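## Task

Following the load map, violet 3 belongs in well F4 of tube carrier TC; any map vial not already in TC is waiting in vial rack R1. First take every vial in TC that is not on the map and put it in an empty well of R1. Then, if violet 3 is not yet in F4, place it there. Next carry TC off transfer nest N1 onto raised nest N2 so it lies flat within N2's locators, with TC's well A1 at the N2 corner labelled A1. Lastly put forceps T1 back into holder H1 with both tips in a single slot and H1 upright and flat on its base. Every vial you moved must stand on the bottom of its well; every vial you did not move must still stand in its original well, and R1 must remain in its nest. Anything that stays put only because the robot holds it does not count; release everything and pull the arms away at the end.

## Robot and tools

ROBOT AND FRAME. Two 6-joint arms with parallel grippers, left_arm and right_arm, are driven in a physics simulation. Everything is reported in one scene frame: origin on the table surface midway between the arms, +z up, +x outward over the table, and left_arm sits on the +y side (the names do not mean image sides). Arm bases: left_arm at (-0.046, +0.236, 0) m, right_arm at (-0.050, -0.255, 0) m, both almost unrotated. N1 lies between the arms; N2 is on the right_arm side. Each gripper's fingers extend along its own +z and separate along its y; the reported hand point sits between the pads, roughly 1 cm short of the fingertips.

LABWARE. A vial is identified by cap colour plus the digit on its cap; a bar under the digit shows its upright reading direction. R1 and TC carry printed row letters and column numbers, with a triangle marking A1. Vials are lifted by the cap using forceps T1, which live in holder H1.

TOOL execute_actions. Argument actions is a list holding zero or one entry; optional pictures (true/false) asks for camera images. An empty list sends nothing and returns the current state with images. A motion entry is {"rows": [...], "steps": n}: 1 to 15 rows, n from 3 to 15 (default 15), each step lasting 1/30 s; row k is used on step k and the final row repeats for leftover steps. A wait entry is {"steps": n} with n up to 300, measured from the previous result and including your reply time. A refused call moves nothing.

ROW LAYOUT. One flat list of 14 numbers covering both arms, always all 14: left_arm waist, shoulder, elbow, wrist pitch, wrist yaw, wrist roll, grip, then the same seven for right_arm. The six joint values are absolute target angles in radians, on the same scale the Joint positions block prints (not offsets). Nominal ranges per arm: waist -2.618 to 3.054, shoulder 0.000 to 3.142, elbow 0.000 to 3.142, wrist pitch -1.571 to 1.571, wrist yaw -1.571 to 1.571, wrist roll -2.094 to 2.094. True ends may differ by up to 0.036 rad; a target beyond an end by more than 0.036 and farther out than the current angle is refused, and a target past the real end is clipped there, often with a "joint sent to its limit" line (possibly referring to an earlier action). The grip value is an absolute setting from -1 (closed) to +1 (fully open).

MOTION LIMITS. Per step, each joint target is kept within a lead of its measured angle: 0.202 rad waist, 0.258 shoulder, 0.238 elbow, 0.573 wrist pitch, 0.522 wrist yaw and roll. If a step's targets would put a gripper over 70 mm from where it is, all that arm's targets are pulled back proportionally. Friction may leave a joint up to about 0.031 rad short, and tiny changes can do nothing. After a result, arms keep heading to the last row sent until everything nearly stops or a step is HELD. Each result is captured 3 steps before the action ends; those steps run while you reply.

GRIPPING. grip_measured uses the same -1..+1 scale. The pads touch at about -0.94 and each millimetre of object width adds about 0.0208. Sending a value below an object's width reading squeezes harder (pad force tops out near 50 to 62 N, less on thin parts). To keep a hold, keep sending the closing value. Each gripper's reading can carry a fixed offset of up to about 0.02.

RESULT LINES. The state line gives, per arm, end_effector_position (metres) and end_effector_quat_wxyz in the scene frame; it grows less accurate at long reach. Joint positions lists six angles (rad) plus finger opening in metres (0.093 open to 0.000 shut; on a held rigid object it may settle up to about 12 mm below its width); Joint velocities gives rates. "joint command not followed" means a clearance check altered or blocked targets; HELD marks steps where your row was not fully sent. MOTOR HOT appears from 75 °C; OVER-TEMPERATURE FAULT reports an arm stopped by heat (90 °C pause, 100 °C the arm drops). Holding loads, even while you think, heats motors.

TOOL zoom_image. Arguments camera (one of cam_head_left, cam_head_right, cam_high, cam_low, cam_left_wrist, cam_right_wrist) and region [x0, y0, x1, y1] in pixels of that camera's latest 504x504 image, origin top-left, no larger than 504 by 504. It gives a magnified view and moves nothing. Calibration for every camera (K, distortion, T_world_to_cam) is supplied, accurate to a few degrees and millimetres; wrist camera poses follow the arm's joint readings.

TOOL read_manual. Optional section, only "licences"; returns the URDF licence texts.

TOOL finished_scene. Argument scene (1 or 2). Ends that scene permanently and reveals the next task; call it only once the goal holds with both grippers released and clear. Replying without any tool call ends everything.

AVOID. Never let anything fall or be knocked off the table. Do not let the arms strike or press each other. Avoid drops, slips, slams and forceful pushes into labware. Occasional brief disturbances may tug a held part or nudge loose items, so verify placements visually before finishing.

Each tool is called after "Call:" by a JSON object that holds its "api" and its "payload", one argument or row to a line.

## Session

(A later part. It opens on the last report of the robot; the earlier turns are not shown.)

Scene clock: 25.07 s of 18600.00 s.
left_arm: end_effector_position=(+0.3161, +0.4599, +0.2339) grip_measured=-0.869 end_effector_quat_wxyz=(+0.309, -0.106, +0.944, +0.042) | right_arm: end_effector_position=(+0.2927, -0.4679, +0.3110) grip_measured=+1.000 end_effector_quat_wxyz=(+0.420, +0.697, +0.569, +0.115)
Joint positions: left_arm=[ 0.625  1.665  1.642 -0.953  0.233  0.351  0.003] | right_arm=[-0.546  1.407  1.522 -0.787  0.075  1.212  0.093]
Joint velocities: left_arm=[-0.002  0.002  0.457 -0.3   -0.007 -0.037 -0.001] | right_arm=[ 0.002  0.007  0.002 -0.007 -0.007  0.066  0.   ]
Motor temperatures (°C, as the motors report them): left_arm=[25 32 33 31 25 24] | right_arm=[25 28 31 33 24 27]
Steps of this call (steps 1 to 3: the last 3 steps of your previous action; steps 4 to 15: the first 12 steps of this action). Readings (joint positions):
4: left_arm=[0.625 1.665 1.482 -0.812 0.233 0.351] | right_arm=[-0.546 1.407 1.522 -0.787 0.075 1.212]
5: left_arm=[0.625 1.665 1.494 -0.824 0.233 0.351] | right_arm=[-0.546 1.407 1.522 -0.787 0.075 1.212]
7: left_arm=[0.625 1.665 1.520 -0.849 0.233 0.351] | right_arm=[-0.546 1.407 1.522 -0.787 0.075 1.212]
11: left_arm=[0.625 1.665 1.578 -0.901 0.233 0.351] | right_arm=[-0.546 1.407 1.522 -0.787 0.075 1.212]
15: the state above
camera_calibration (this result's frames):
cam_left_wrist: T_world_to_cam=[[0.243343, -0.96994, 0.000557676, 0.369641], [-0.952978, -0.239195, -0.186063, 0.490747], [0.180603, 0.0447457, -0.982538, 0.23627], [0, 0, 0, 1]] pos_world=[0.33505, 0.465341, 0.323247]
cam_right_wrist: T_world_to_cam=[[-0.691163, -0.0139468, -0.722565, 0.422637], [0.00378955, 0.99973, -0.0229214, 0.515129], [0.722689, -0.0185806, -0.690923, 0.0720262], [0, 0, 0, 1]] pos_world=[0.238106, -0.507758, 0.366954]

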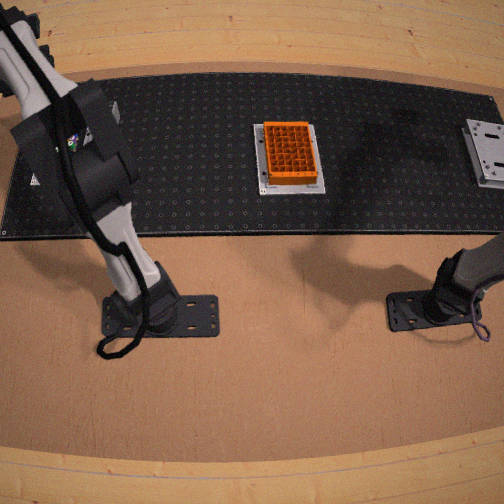

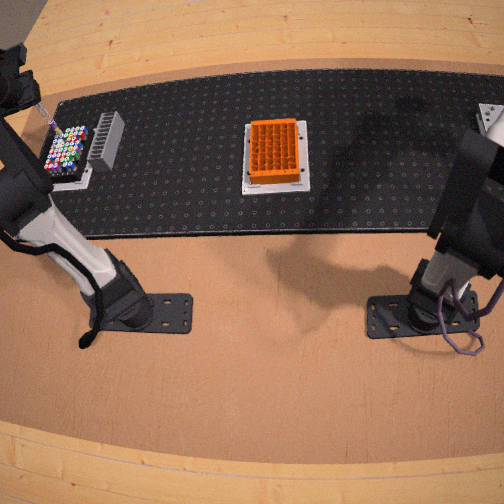

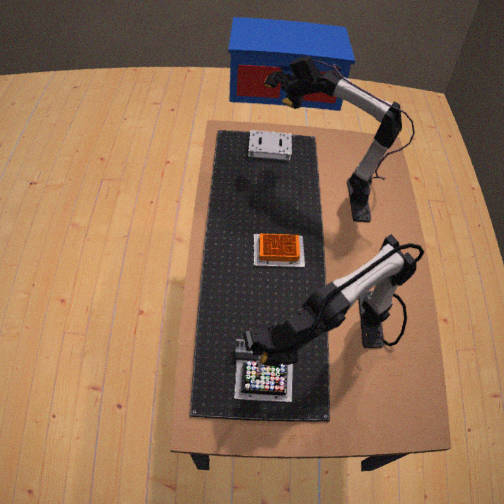

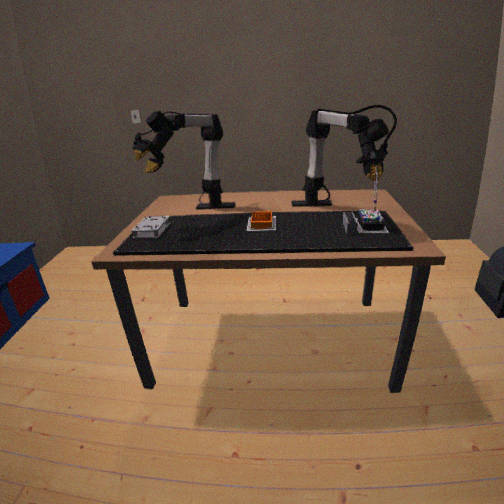

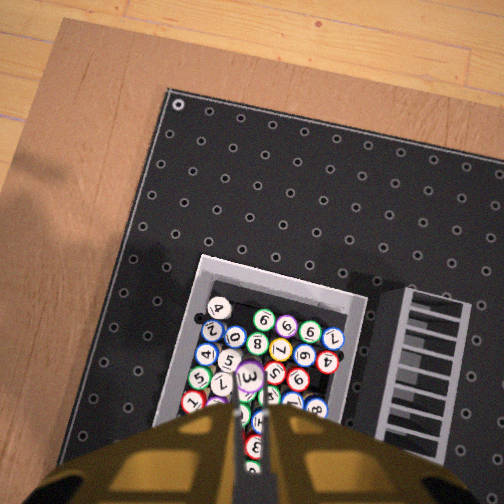

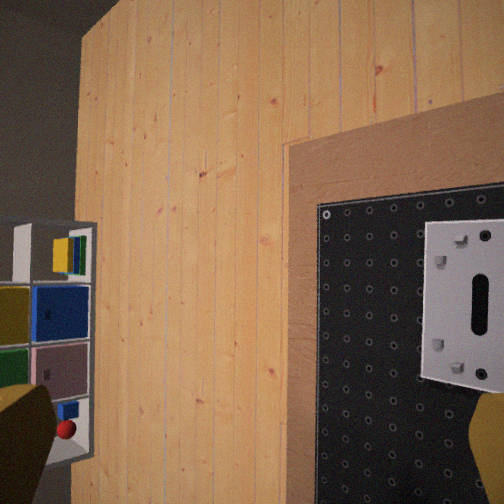

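Call:
{"api": "execute_actions", "payload": {
  "actions": [
    {"rows":[[0.6,1.665,1.68,-1.01,0.234,0.351,-0.88,-0.55,1.43,1.55,-0.81,0.07,1.15,1],[0.57,1.665,1.68,-1.01,0.234,0.351,-0.88,-0.55,1.45,1.57,-0.84,0.07,1.09,1],[0.53,1.665,1.68,-1.01,0.234,0.351,-0.88,-0.55,1.47,1.59,-0.86,0.07,1.03,1],[0.485,1.665,1.68,-1.01,0.234,0.351,-0.88,-0.55,1.49,1.61,-0.89,0.06,0.97,1],[0.44,1.665,1.68,-1.01,0.234,0.351,-0.88,-0.55,1.51,1.63,-0.91,0.06,0.91,1],[0.395,1.665,1.68,-1.01,0.234,0.351,-0.88,-0.55,1.53,1.65,-0.94,0.06,0.85,1],[0.35,1.665,1.68,-1.01,0.234,0.351,-0.88,-0.55,1.55,1.67,-0.96,0.05,0.79,1],[0.305,1.665,1.68,-1.01,0.234,0.351,-0.88,-0.55,1.57,1.69,-0.99,0.05,0.73,1],[0.26,1.65,1.66,-1.0,0.234,0.351,-0.88,-0.55,1.59,1.71,-1.01,0.05,0.67,1],[0.215,1.64,1.64,-0.98,0.234,0.351,-0.88,-0.55,1.61,1.73,-1.04,0.04,0.61,1],[0.17,1.63,1.62,-0.96,0.234,0.351,-0.88,-0.55,1.63,1.75,-1.06,0.04,0.55,1],[0.125,1.62,1.6,-0.95,0.234,0.351,-0.88,-0.55,1.65,1.77,-1.09,0.04,0.49,1],[0.08,1.61,1.58,-0.94,0.234,0.351,-0.88,-0.55,1.67,1.79,-1.11,0.03,0.43,1],[0.035,1.6,1.56,-0.93,0.234,0.351,-0.88,-0.55,1.69,1.81,-1.14,0.03,0.37,1],[-0.01,1.59,1.54,-0.92,0.234,0.351,-0.88,-0.55,1.71,1.83,-1.16,0.03,0.31,1]],"steps":15}
  ]
}}

Call:
{"api": "execute_actions", "payload": {
  "actions": [
    {"rows":[[-0.055,1.58,1.52,-0.91,0.234,0.351,-0.88,-0.55,1.73,1.84,-1.19,0.02,0.25,1],[-0.1,1.57,1.5,-0.9,0.234,0.351,-0.88,-0.55,1.75,1.85,-1.21,0.02,0.19,1],[-0.145,1.56,1.48,-0.885,0.234,0.351,-0.88,-0.55,1.77,1.86,-1.24,0.02,0.13,1],[-0.19,1.55,1.46,-0.87,0.234,0.351,-0.88,-0.55,1.79,1.87,-1.26,0.01,0.07,1],[-0.235,1.545,1.44,-0.855,0.234,0.351,-0.88,-0.55,1.81,1.88,-1.29,0.01,0.01,1],[-0.28,1.545,1.422,-0.84,0.234,0.351,-0.88,-0.55,1.83,1.89,-1.31,0.01,-0.05,1],[-0.325,1.545,1.422,-0.84,0.234,0.351,-0.88,-0.55,1.85,1.9,-1.34,0.01,-0.11,1],[-0.37,1.545,1.422,-0.84,0.234,0.351,-0.88,-0.55,1.87,1.91,-1.36,0.01,-0.17,1],[-0.415,1.545,1.422,-0.84,0.234,0.351,-0.88,-0.55,1.89,1.92,-1.39,0.01,-0.23,1],[-0.46,1.545,1.422,-0.84,0.234,0.351,-0.88,-0.55,1.91,1.93,-1.41,0.01,-0.29,1],[-0.505,1.545,1.422,-0.84,0.234,0.351,-0.88,-0.55,1.93,1.94,-1.44,0.01,-0.35,1],[-0.55,1.545,1.422,-0.84,0.234,0.351,-0.88,-0.55,1.95,1.95,-1.46,0.01,-0.41,1],[-0.59,1.545,1.422,-0.84,0.234,0.351,-0.88,-0.55,1.97,1.96,-1.48,0.01,-0.47,1],[-0.62,1.545,1.422,-0.84,0.234,0.351,-0.88,-0.55,1.99,1.97,-1.5,0.01,-0.53,1],[-0.645,1.545,1.422,-0.84,0.234,0.351,-0.88,-0.55,2.0,1.98,-1.5,0.01,-0.53,1]],"steps":15}
  ]
}}

Call:
{"api": "execute_actions", "payload": {
  "actions": [
    {"rows":[[-0.665,1.545,1.422,-0.84,0.234,0.351,-0.88,-0.55,2.0,1.98,-1.5,0.01,-0.53,1]],"steps":15}
  ],
  "pictures": true
}}

Call:
{"api": "zoom_image", "payload": {
  "camera": "cam_left_wrist",
  "region": [130, 270, 370, 410]
}}

Call:
{"api": "zoom_image", "payload": {
  "camera": "cam_head_left",
  "region": [270, 110, 340, 180]
}}

Call:
{"api": "zoom_image", "payload": {
  "camera": "cam_head_right",
  "region": [250, 110, 320, 180]
}}

Scene clock: 26.30 s of 18600.00 s.
left_arm: end_effector_position=(+0.3698, +0.2931, +0.2337) grip_measured=-0.869 end_effector_quat_wxyz=(+0.301, +0.091, +0.949, -0.024) | right_arm: end_effector_position=(+0.3121, -0.4757, +0.2904) grip_measured=+1.000 end_effector_quat_wxyz=(+0.362, +0.557, +0.747, +0.012)
Joint positions: left_arm=[ 0.208  1.659  1.647 -0.985  0.228  0.351  0.003] | right_arm=[-0.546  1.592  1.725 -0.965  0.057  0.735  0.093]
Joint velocities: left_arm=[-1.302 -0.134 -0.491  0.344 -0.022 -0.095 -0.001] | right_arm=[-0.017  0.632  0.545 -0.755 -0.081 -1.604  0.   ]
Motor temperatures (°C, as the motors report them): left_arm=[25 32 33 31 25 24] | right_arm=[25 28 31 33 24 27]
Steps of this call (steps 1 to 3: the last 3 steps of your previous action; steps 4 to 25: the robot went on to your last target; steps 26 to 37: the first 12 steps of this action). Readings (joint positions):
26: left_arm=[0.624 1.665 1.672 -1.005 0.233 0.351] | right_arm=[-0.546 1.407 1.524 -0.789 0.075 1.205]
27: left_arm=[0.619 1.665 1.672 -1.005 0.232 0.351] | right_arm=[-0.546 1.411 1.531 -0.796 0.075 1.187]
29: left_arm=[0.583 1.665 1.672 -1.005 0.226 0.351] | right_arm=[-0.546 1.432 1.564 -0.819 0.074 1.127]
33: left_arm=[0.407 1.665 1.672 -1.005 0.223 0.351] | right_arm=[-0.546 1.505 1.649 -0.879 0.067 0.950]
37: the state above

Scene clock: 26.80 s of 18600.00 s.
left_arm: end_effector_position=(+0.2960, +0.0304, +0.2001) grip_measured=-0.869 end_effector_quat_wxyz=(+0.266, +0.398, +0.869, -0.124) | right_arm: end_effector_position=(+0.3031, -0.4636, +0.1956) grip_measured=+1.000 end_effector_quat_wxyz=(+0.119, +0.186, +0.974, -0.053)
Joint positions: left_arm=[-0.463  1.575  1.434 -0.876  0.232  0.351  0.003] | right_arm=[-0.546  1.894  1.919 -1.335  0.021 -0.15   0.093]
Joint velocities: left_arm=[-1.272  0.002  0.022  0.125  0.037 -0.007  0.001] | right_arm=[-0.007  0.608  0.276 -0.784 -0.081 -1.766  0.   ]
Motor temperatures (°C, as the motors report them): left_arm=[25 32 33 31 25 24] | right_arm=[25 28 31 33 24 27]
Steps of this call (steps 1 to 3: the last 3 steps of your previous action; steps 4 to 15: the first 12 steps of this action). Readings (joint positions):
4: left_arm=[0.030 1.631 1.566 -0.956 0.230 0.351] | right_arm=[-0.546 1.677 1.800 -1.062 0.045 0.505]
5: left_arm=[-0.015 1.622 1.545 -0.950 0.230 0.351] | right_arm=[-0.546 1.696 1.815 -1.085 0.041 0.446]
7: left_arm=[-0.105 1.603 1.504 -0.932 0.231 0.351] | right_arm=[-0.546 1.732 1.840 -1.132 0.035 0.328]
11: left_arm=[-0.285 1.575 1.443 -0.896 0.232 0.351] | right_arm=[-0.546 1.810 1.881 -1.233 0.025 0.090]
15: the state above

Scene clock: 27.30 s of 18600.00 s.
left_arm: end_effector_position=(+0.2478, -0.0377, +0.2019) grip_measured=-0.869 end_effector_quat_wxyz=(+0.257, +0.486, +0.821, -0.154) | right_arm: end_effector_position=(+0.2865, -0.4536, +0.1651) grip_measured=+1.000 end_effector_quat_wxyz=(+0.022, +0.007, +0.999, -0.024)
Joint positions: left_arm=[-0.67   1.575  1.434 -0.864  0.238  0.351  0.003] | right_arm=[-0.546  1.994  1.965 -1.479  0.019 -0.511  0.093]
Joint velocities: left_arm=[ 0.007  0.017  0.002 -0.007 -0.007  0.007  0.   ] | right_arm=[ 0.007  0.007 -0.007  0.022  0.037 -0.125  0.   ]
Motor temperatures (°C, as the motors report them): left_arm=[25 32 33 31 25 24] | right_arm=[25 28 31 33 24 27]
Steps of this call (steps 1 to 3: the last 3 steps of your previous action; steps 4 to 15: the first 12 steps of this action). Readings (joint positions):
4: left_arm=[-0.621 1.575 1.434 -0.864 0.234 0.351] | right_arm=[-0.546 1.971 1.952 -1.420 0.020 -0.363]
5: left_arm=[-0.646 1.575 1.434 -0.864 0.236 0.351] | right_arm=[-0.546 1.983 1.955 -1.431 0.020 -0.395]
7: left_arm=[-0.669 1.575 1.434 -0.864 0.240 0.351] | right_arm=[-0.546 1.994 1.955 -1.451 0.019 -0.442]
11: left_arm=[-0.670 1.575 1.434 -0.864 0.238 0.351] | right_arm=[-0.546 1.994 1.961 -1.473 0.019 -0.492]
15: the state above
camera_calibration (this result's frames):
cam_left_wrist: T_world_to_cam=[[-0.868312, -0.495757, 0.016138, 0.193913], [-0.491599, 0.855785, -0.161128, 0.222563], [0.0660695, -0.147843, -0.986802, 0.261392], [0, 0, 0, 1]] pos_world=[0.260518, -0.0556874, 0.290673]
cam_right_wrist: T_world_to_cam=[[-0.00692583, -0.999402, 0.0338727, -0.454822], [-0.917362, 0.0198318, 0.39756, 0.247526], [-0.397994, -0.0283201, -0.916951, 0.329867], [0, 0, 0, 1]] pos_world=[0.355206, -0.450118, 0.219471]

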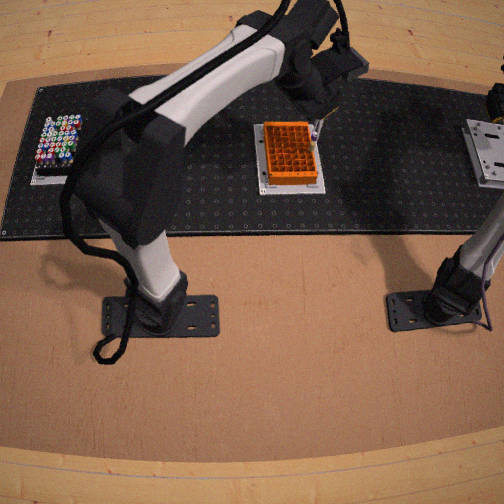

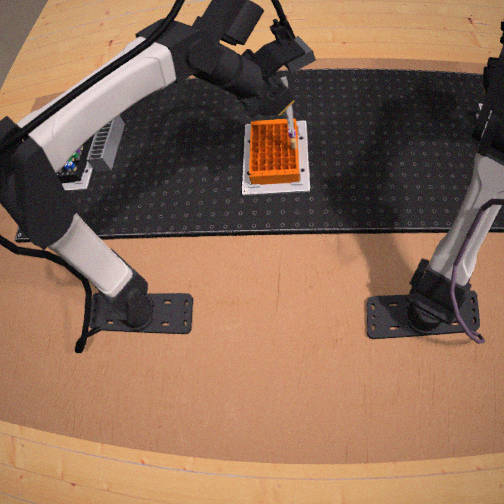

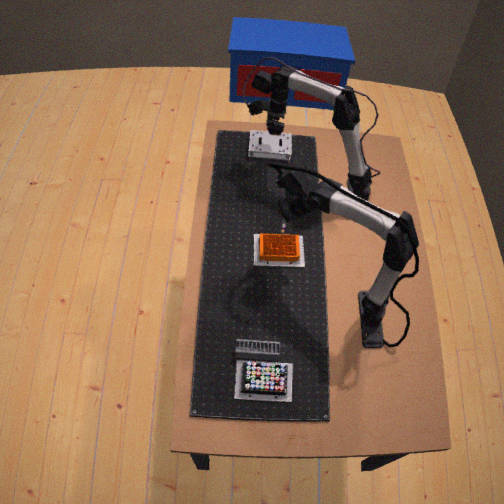

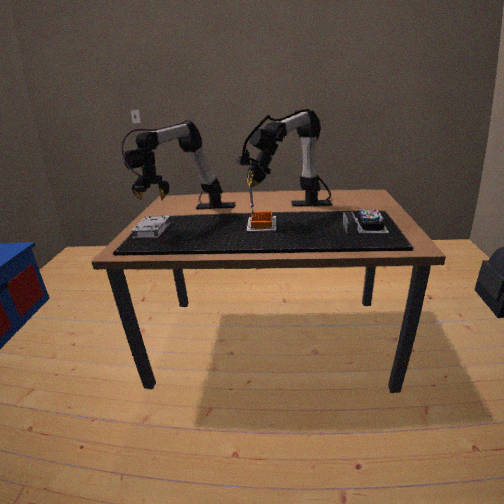

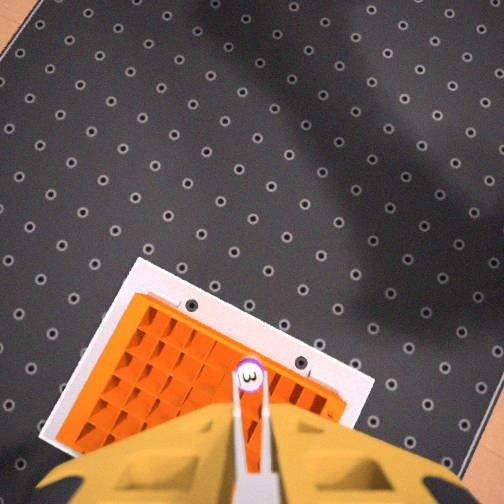

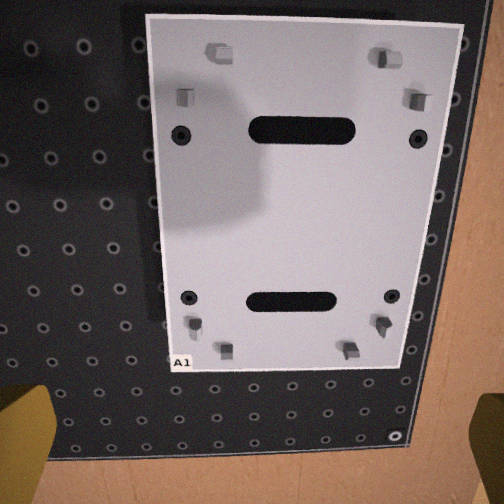

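Region (130, 270, 370, 410) of cam_left_wrist's 504x504 image, scaled by 2.100, with more detail than that image has; it fills the top 294 rows of this view, and the rest is white.

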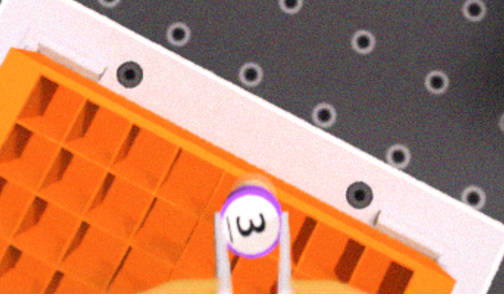

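Region (270, 110, 340, 180) of cam_head_left's 504x504 image, scaled by 7.200, with more detail than that image has.

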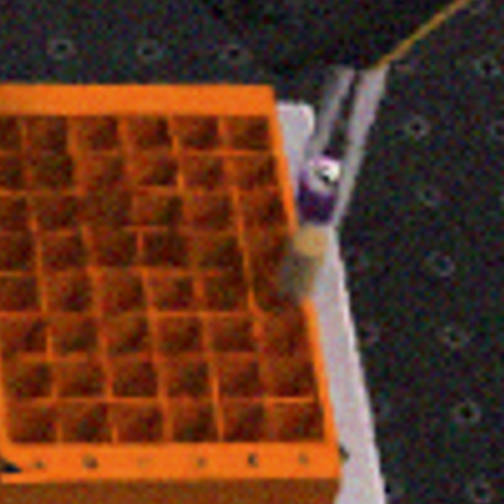

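Region (250, 110, 320, 180) of cam_head_right's 504x504 image, scaled by 7.200, with more detail than that image has.

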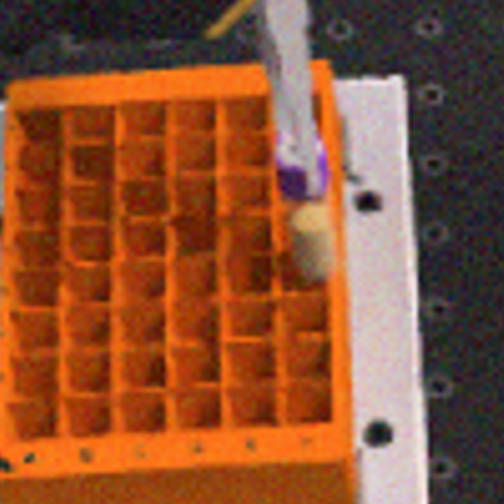

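Call:
{"api": "execute_actions", "payload": {
  "actions": [
    {"rows":[[-0.644,1.575,1.434,-0.85,0.234,0.351,-0.88,-0.55,2.0,1.98,-1.5,0.01,-0.53,1]],"steps":13}
  ],
  "pictures": true
}}

Call:
{"api": "zoom_image", "payload": {
  "camera": "cam_left_wrist",
  "region": [130, 270, 370, 410]
}}

Call:
{"api": "zoom_image", "payload": {
  "camera": "cam_head_left",
  "region": [270, 110, 340, 180]
}}

Call:
{"api": "zoom_image", "payload": {
  "camera": "cam_head_right",
  "region": [250, 110, 320, 180]
}}

Scene clock: 27.80 s of 18600.00 s.
left_arm: end_effector_position=(+0.2518, -0.0334, +0.2019) grip_measured=-0.869 end_effector_quat_wxyz=(+0.258, +0.480, +0.824, -0.152) | right_arm: end_effector_position=(+0.2855, -0.4530, +0.1650) grip_measured=+1.000 end_effector_quat_wxyz=(+0.020, +0.000, +1.000, -0.023)
Joint positions: left_arm=[-0.655  1.575  1.434 -0.864  0.238  0.351  0.003] | right_arm=[-0.546  1.994  1.965 -1.484  0.019 -0.525  0.093]
Joint velocities: left_arm=[-0.007  0.002 -0.012  0.022 -0.051  0.066  0.   ] | right_arm=[ 0.002 -0.007 -0.007 -0.051 -0.022 -0.007  0.   ]
Motor temperatures (°C, as the motors report them): left_arm=[25 32 33 31 25 24] | right_arm=[25 29 31 33 24 27]
Steps of this call (steps 1 to 3: the last 3 steps of your previous action; steps 4 to 5: the robot went on to your last target; steps 6 to 15: the first 10 steps of this action). Readings (joint positions):
6: left_arm=[-0.669 1.575 1.434 -0.864 0.238 0.351] | right_arm=[-0.546 1.994 1.965 -1.483 0.019 -0.522]
7: left_arm=[-0.666 1.575 1.434 -0.864 0.238 0.351] | right_arm=[-0.546 1.994 1.965 -1.483 0.019 -0.522]
9: left_arm=[-0.660 1.575 1.434 -0.864 0.238 0.351] | right_arm=[-0.546 1.994 1.965 -1.483 0.019 -0.523]
13: left_arm=[-0.655 1.575 1.434 -0.864 0.238 0.351] | right_arm=[-0.546 1.994 1.965 -1.484 0.019 -0.524]
15: the state above
camera_calibration (this result's frames):
cam_left_wrist: T_world_to_cam=[[-0.861034, -0.508291, 0.016138, 0.197202], [-0.503953, 0.848569, -0.161128, 0.223691], [0.0682056, -0.146869, -0.986802, 0.261261], [0, 0, 0, 1]] pos_world=[0.264708, -0.0512101, 0.290673]
cam_right_wrist: T_world_to_cam=[[0.00655365, -0.999468, 0.0319582, -0.457789], [-0.915573, 0.00685351, 0.402094, 0.239452], [-0.402099, -0.0318952, -0.91504, 0.328641], [0, 0, 0, 1]] pos_world=[0.354382, -0.448704, 0.219068]

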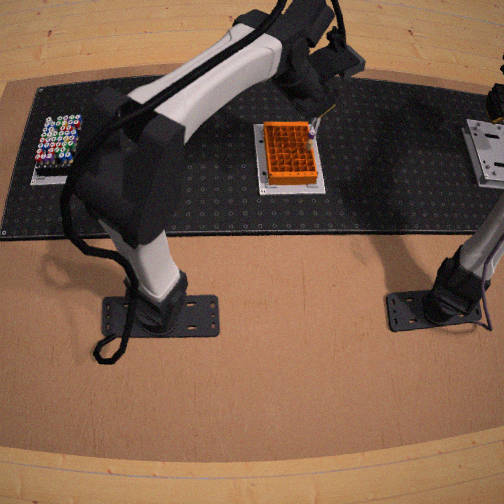

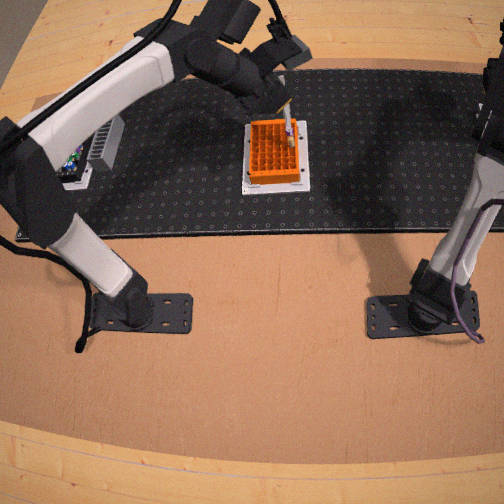

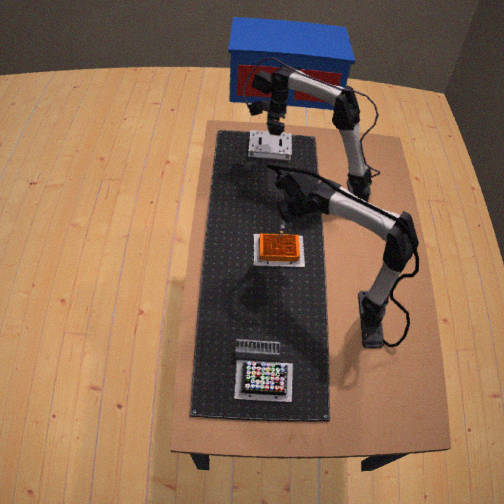

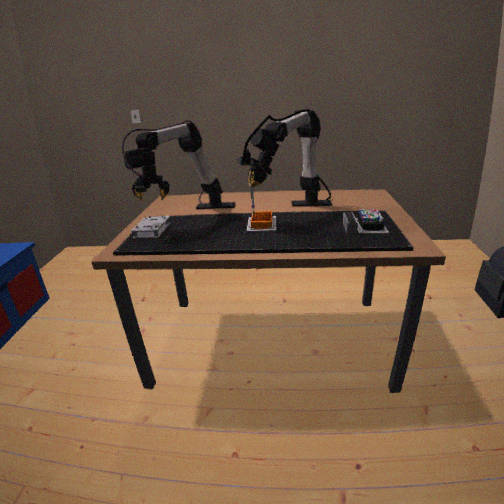

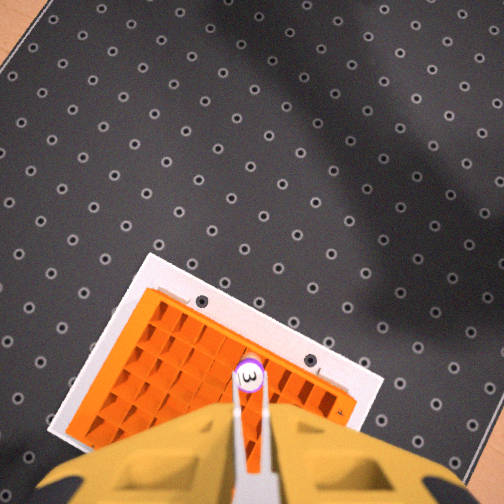

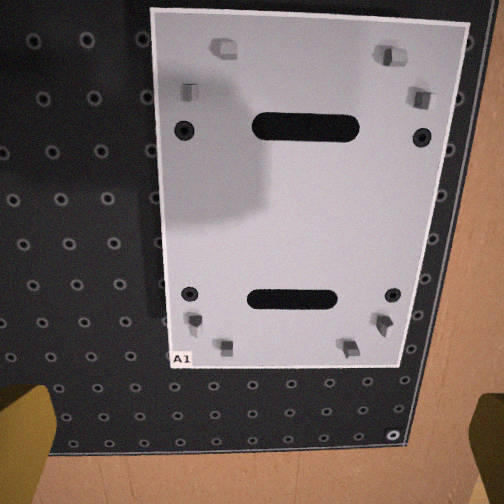

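Region (130, 270, 370, 410) of cam_left_wrist's 504x504 image, scaled by 2.100, with more detail than that image has; it fills the top 294 rows of this view, and the rest is white.

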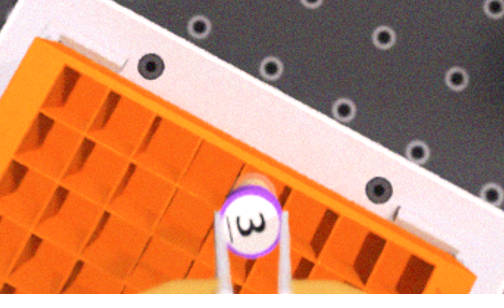

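Region (270, 110, 340, 180) of cam_head_left's 504x504 image, scaled by 7.200, with more detail than that image has.

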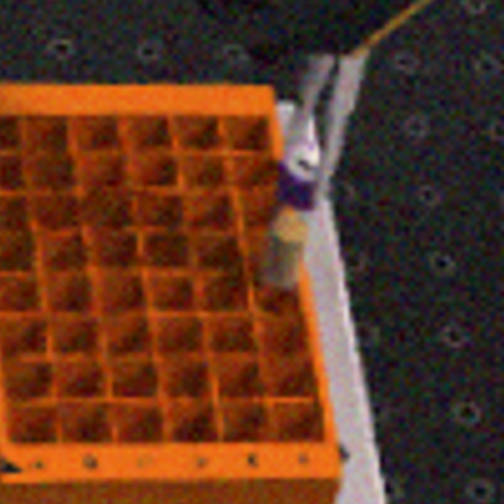

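Region (250, 110, 320, 180) of cam_head_right's 504x504 image, scaled by 7.200, with more detail than that image has.

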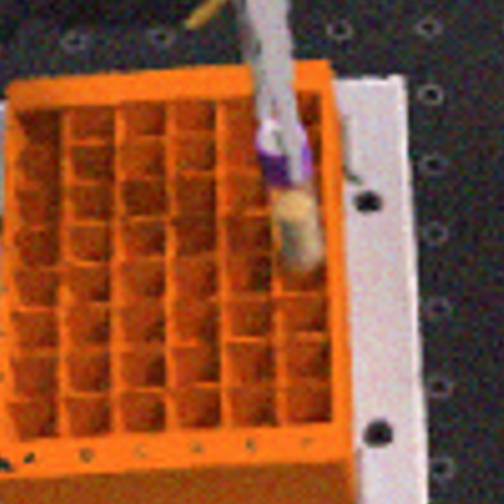

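Call:
{"api": "execute_actions", "payload": {
  "actions": []
}}

Call:
{"api": "zoom_image", "payload": {
  "camera": "cam_left_wrist",
  "region": [130,270,370,410]
}}

Call:
{"api": "zoom_image", "payload": {
  "camera": "cam_head_left",
  "region": [250,90,360,200]
}}

Scene clock: 28.30 s of 18600.00 s.
left_arm: end_effector_position=(+0.2518, -0.0334, +0.2019) grip_measured=-0.869 end_effector_quat_wxyz=(+0.258, +0.480, +0.824, -0.152) | right_arm: end_effector_position=(+0.2854, -0.4530, +0.1650) grip_measured=+1.000 end_effector_quat_wxyz=(+0.020, +0.000, +1.000, -0.023)
Joint positions: left_arm=[-0.655  1.575  1.434 -0.864  0.238  0.351  0.003] | right_arm=[-0.546  1.994  1.965 -1.484  0.019 -0.525  0.093]
Joint velocities: left_arm=[ 0.007 -0.002 -0.012 -0.022 -0.037  0.066  0.   ] | right_arm=[-0.002  0.012 -0.012  0.022 -0.007 -0.051  0.   ]
Motor temperatures (°C, as the motors report them): left_arm=[25 33 33 31 25 24] | right_arm=[25 29 31 33 24 27]
Kept back: nothing.
Steps of this call (steps 1 to 3: the last 3 steps of your previous action; steps 4 to 15: the robot went on to your last target). Readings (joint positions):
1: left_arm=[-0.655 1.575 1.434 -0.864 0.238 0.351] | right_arm=[-0.546 1.994 1.965 -1.484 0.019 -0.525]
2: left_arm=[-0.655 1.575 1.434 -0.864 0.238 0.351] | right_arm=[-0.546 1.994 1.965 -1.484 0.019 -0.525]
4: left_arm=[-0.655 1.575 1.434 -0.864 0.238 0.351] | right_arm=[-0.546 1.994 1.965 -1.484 0.019 -0.525]
8: left_arm=[-0.655 1.575 1.434 -0.864 0.238 0.351] | right_arm=[-0.546 1.994 1.965 -1.484 0.019 -0.525]
15: the state above
All arms were judged still, so your last target was given up. Only a new action makes them travel on or press farther. Fingers that are still opening or closing keep moving.
camera_calibration (this result's frames):
cam_left_wrist: T_world_to_cam=[[-0.861034, -0.508291, 0.016138, 0.197202], [-0.503953, 0.848569, -0.161128, 0.223691], [0.0682056, -0.146869, -0.986802, 0.261261], [0, 0, 0, 1]] pos_world=[0.264708, -0.0512101, 0.290673]
cam_right_wrist: T_world_to_cam=[[0.0069453, -0.999471, 0.0317802, -0.457826], [-0.915435, 0.00643423, 0.402414, 0.239099], [-0.402405, -0.0318876, -0.914906, 0.328674], [0, 0, 0, 1]] pos_world=[0.354319, -0.448641, 0.219039]

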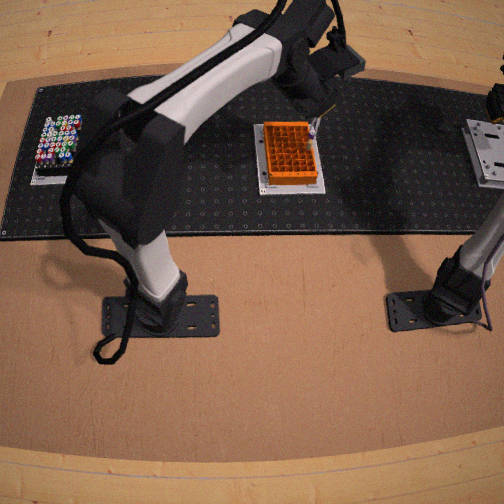

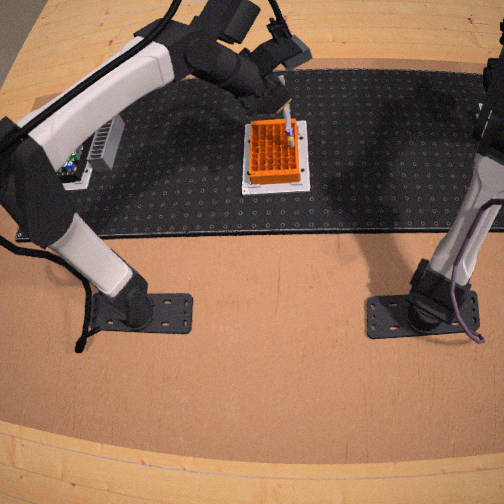

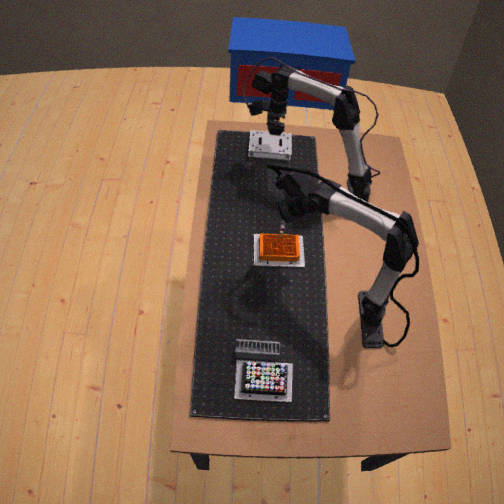

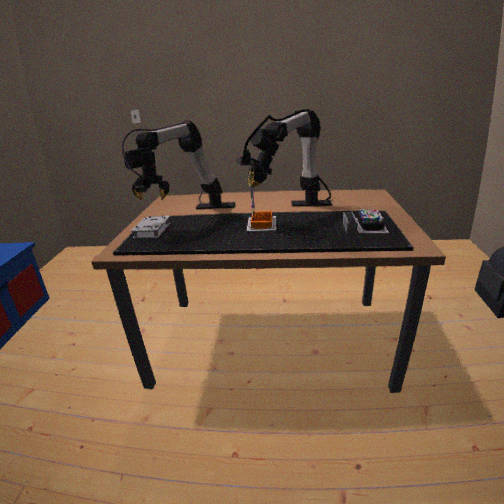

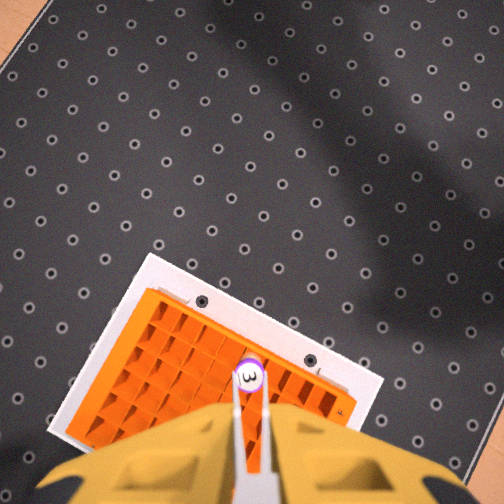

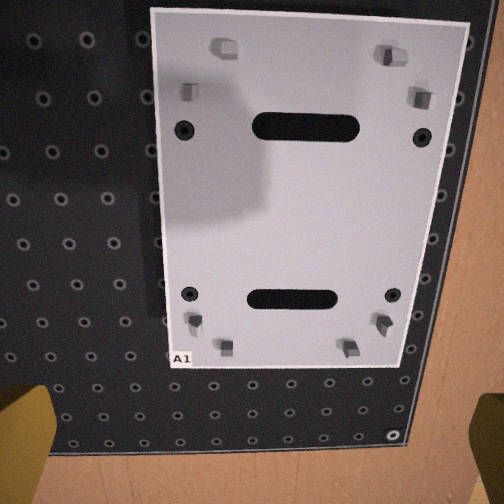

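Region (130, 270, 370, 410) of cam_left_wrist's 504x504 image, scaled by 2.100, with more detail than that image has; it fills the top 294 rows of this view, and the rest is white.

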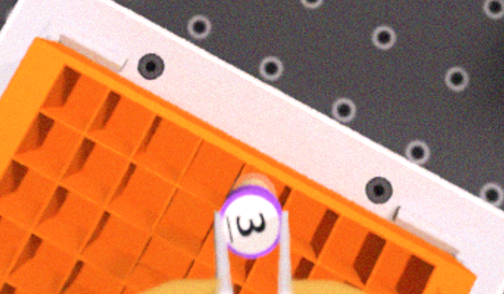

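Region (250, 90, 360, 200) of cam_head_left's 504x504 image, scaled by 4.582, with more detail than that image has.

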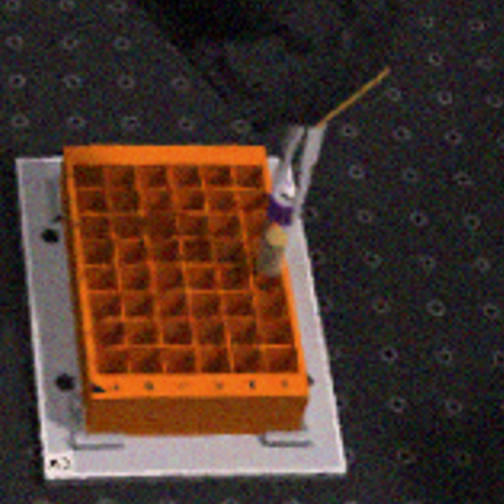

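Call:
{"api": "execute_actions", "payload": {
  "actions": [
    {"rows":[[-0.644,1.596,1.434,-0.85,0.234,0.351,-0.88,-0.55,2.0,1.98,-1.5,0.01,-0.53,1],[-0.644,1.600,1.434,-0.85,0.234,0.351,-0.88,-0.55,2.0,1.98,-1.5,0.01,-0.53,1],[-0.644,1.604,1.434,-0.85,0.234,0.351,-0.88,-0.55,2.0,1.98,-1.5,0.01,-0.53,1],[-0.644,1.608,1.434,-0.85,0.234,0.351,-0.88,-0.55,2.0,1.98,-1.5,0.01,-0.53,1],[-0.644,1.612,1.434,-0.85,0.234,0.351,-0.88,-0.55,2.0,1.98,-1.5,0.01,-0.53,1],[-0.644,1.616,1.434,-0.85,0.234,0.351,-0.88,-0.55,2.0,1.98,-1.5,0.01,-0.53,1],[-0.644,1.620,1.434,-0.85,0.234,0.351,-0.88,-0.55,2.0,1.98,-1.5,0.01,-0.53,1]],"steps":15}
  ],
  "pictures": true
}}

Call:
{"api": "zoom_image", "payload": {
  "camera": "cam_left_wrist",
  "region": [130,270,370,410]
}}

Call:
{"api": "zoom_image", "payload": {
  "camera": "cam_head_left",
  "region": [250,90,360,200]
}}

Scene clock: 28.90 s of 18600.00 s.
left_arm: end_effector_position=(+0.2544, -0.0357, +0.1954) grip_measured=-0.869 end_effector_quat_wxyz=(+0.253, +0.481, +0.826, -0.152) | right_arm: end_effector_position=(+0.2854, -0.4530, +0.1650) grip_measured=+1.000 end_effector_quat_wxyz=(+0.020, +0.000, +1.000, -0.023)
Joint positions: left_arm=[-0.655  1.595  1.434 -0.855  0.24   0.351  0.003] | right_arm=[-0.546  1.994  1.965 -1.484  0.019 -0.525  0.093]
Joint velocities: left_arm=[ 0.012  0.007 -0.017 -0.022 -0.037 -0.051 -0.001] | right_arm=[-0.002  0.002 -0.002 -0.037  0.037 -0.022  0.   ]
Motor temperatures (°C, as the motors report them): left_arm=[25 33 33 31 25 24] | right_arm=[25 29 31 33 24 27]
Steps of this call (steps 1 to 6: nothing new was sent; steps 7 to 18: the first 12 steps of this action). Readings (joint positions):
7: left_arm=[-0.655 1.575 1.434 -0.864 0.238 0.351] | right_arm=[-0.546 1.994 1.965 -1.484 0.019 -0.525]
8: left_arm=[-0.655 1.575 1.434 -0.864 0.238 0.351] | right_arm=[-0.546 1.994 1.965 -1.484 0.019 -0.525]
10: left_arm=[-0.655 1.578 1.434 -0.864 0.238 0.351] | right_arm=[-0.546 1.994 1.965 -1.484 0.019 -0.525]
14: left_arm=[-0.655 1.595 1.434 -0.859 0.239 0.351] | right_arm=[-0.546 1.994 1.965 -1.484 0.019 -0.525]
18: the state above
camera_calibration (this result's frames):
cam_left_wrist: T_world_to_cam=[[-0.861361, -0.507518, 0.0219609, 0.197373], [-0.504635, 0.849903, -0.151684, 0.224345], [0.058318, -0.141737, -0.988185, 0.257304], [0, 0, 0, 1]] pos_world=[0.268216, -0.054032, 0.283959]
cam_right_wrist: T_world_to_cam=[[0.0069453, -0.999471, 0.0317802, -0.457826], [-0.915435, 0.00643423, 0.402414, 0.239099], [-0.402405, -0.0318876, -0.914906, 0.328674], [0, 0, 0, 1]] pos_world=[0.354319, -0.448641, 0.219039]

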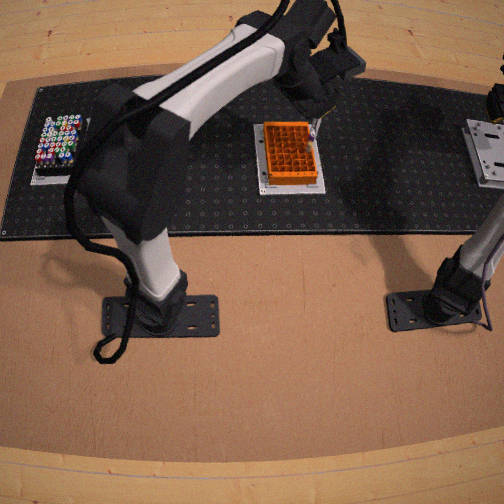

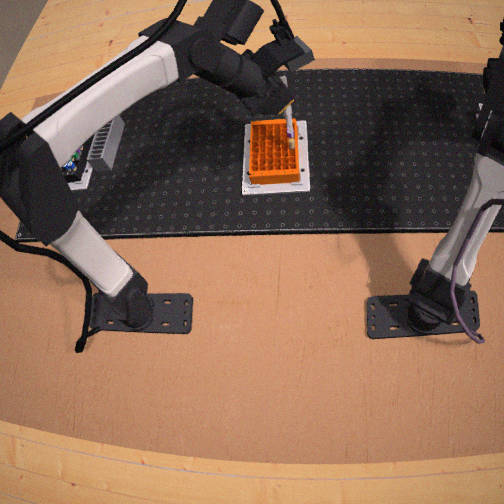

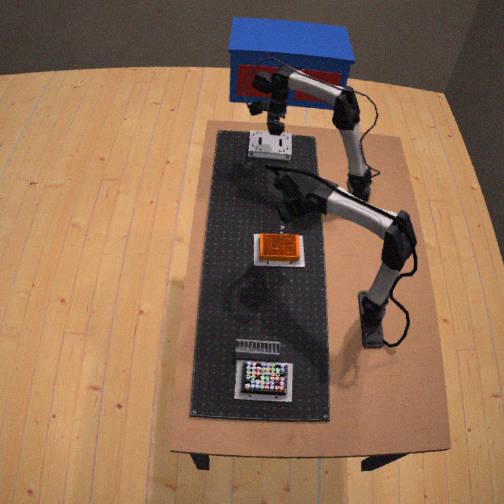

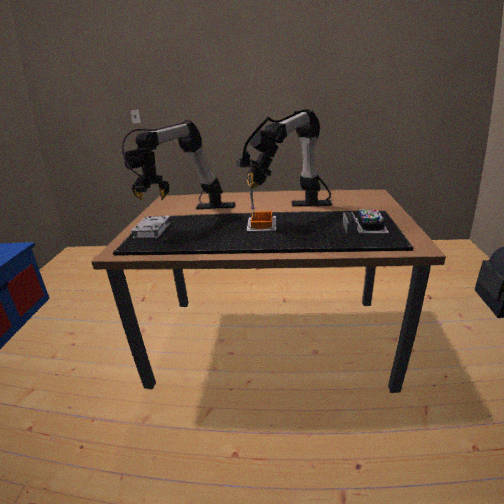

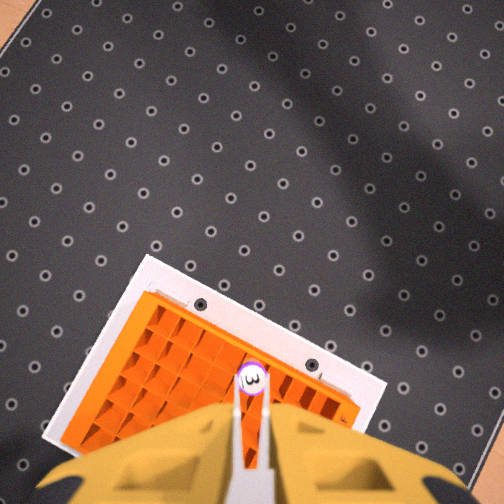

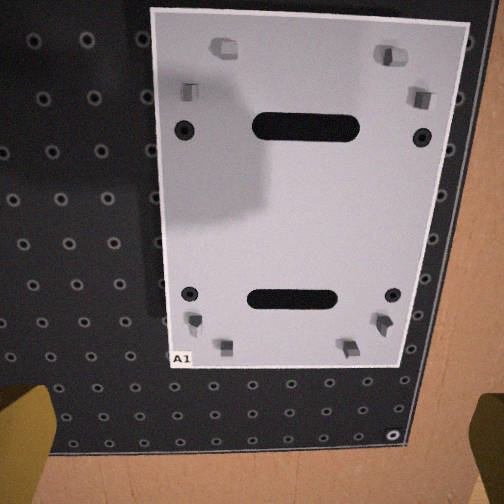

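Region (130, 270, 370, 410) of cam_left_wrist's 504x504 image, scaled by 2.100, with more detail than that image has; it fills the top 294 rows of this view, and the rest is white.

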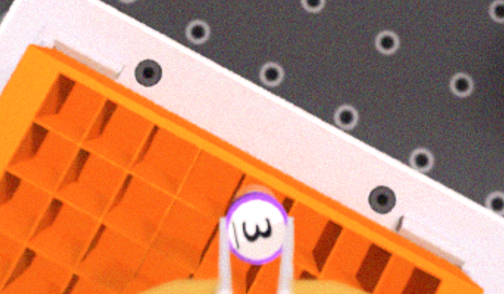

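Region (250, 90, 360, 200) of cam_head_left's 504x504 image, scaled by 4.582, with more detail than that image has.

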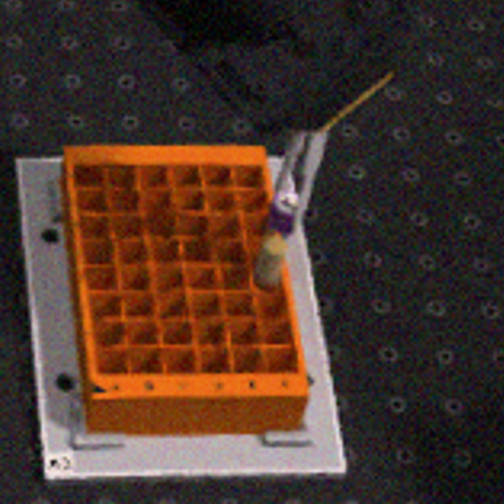

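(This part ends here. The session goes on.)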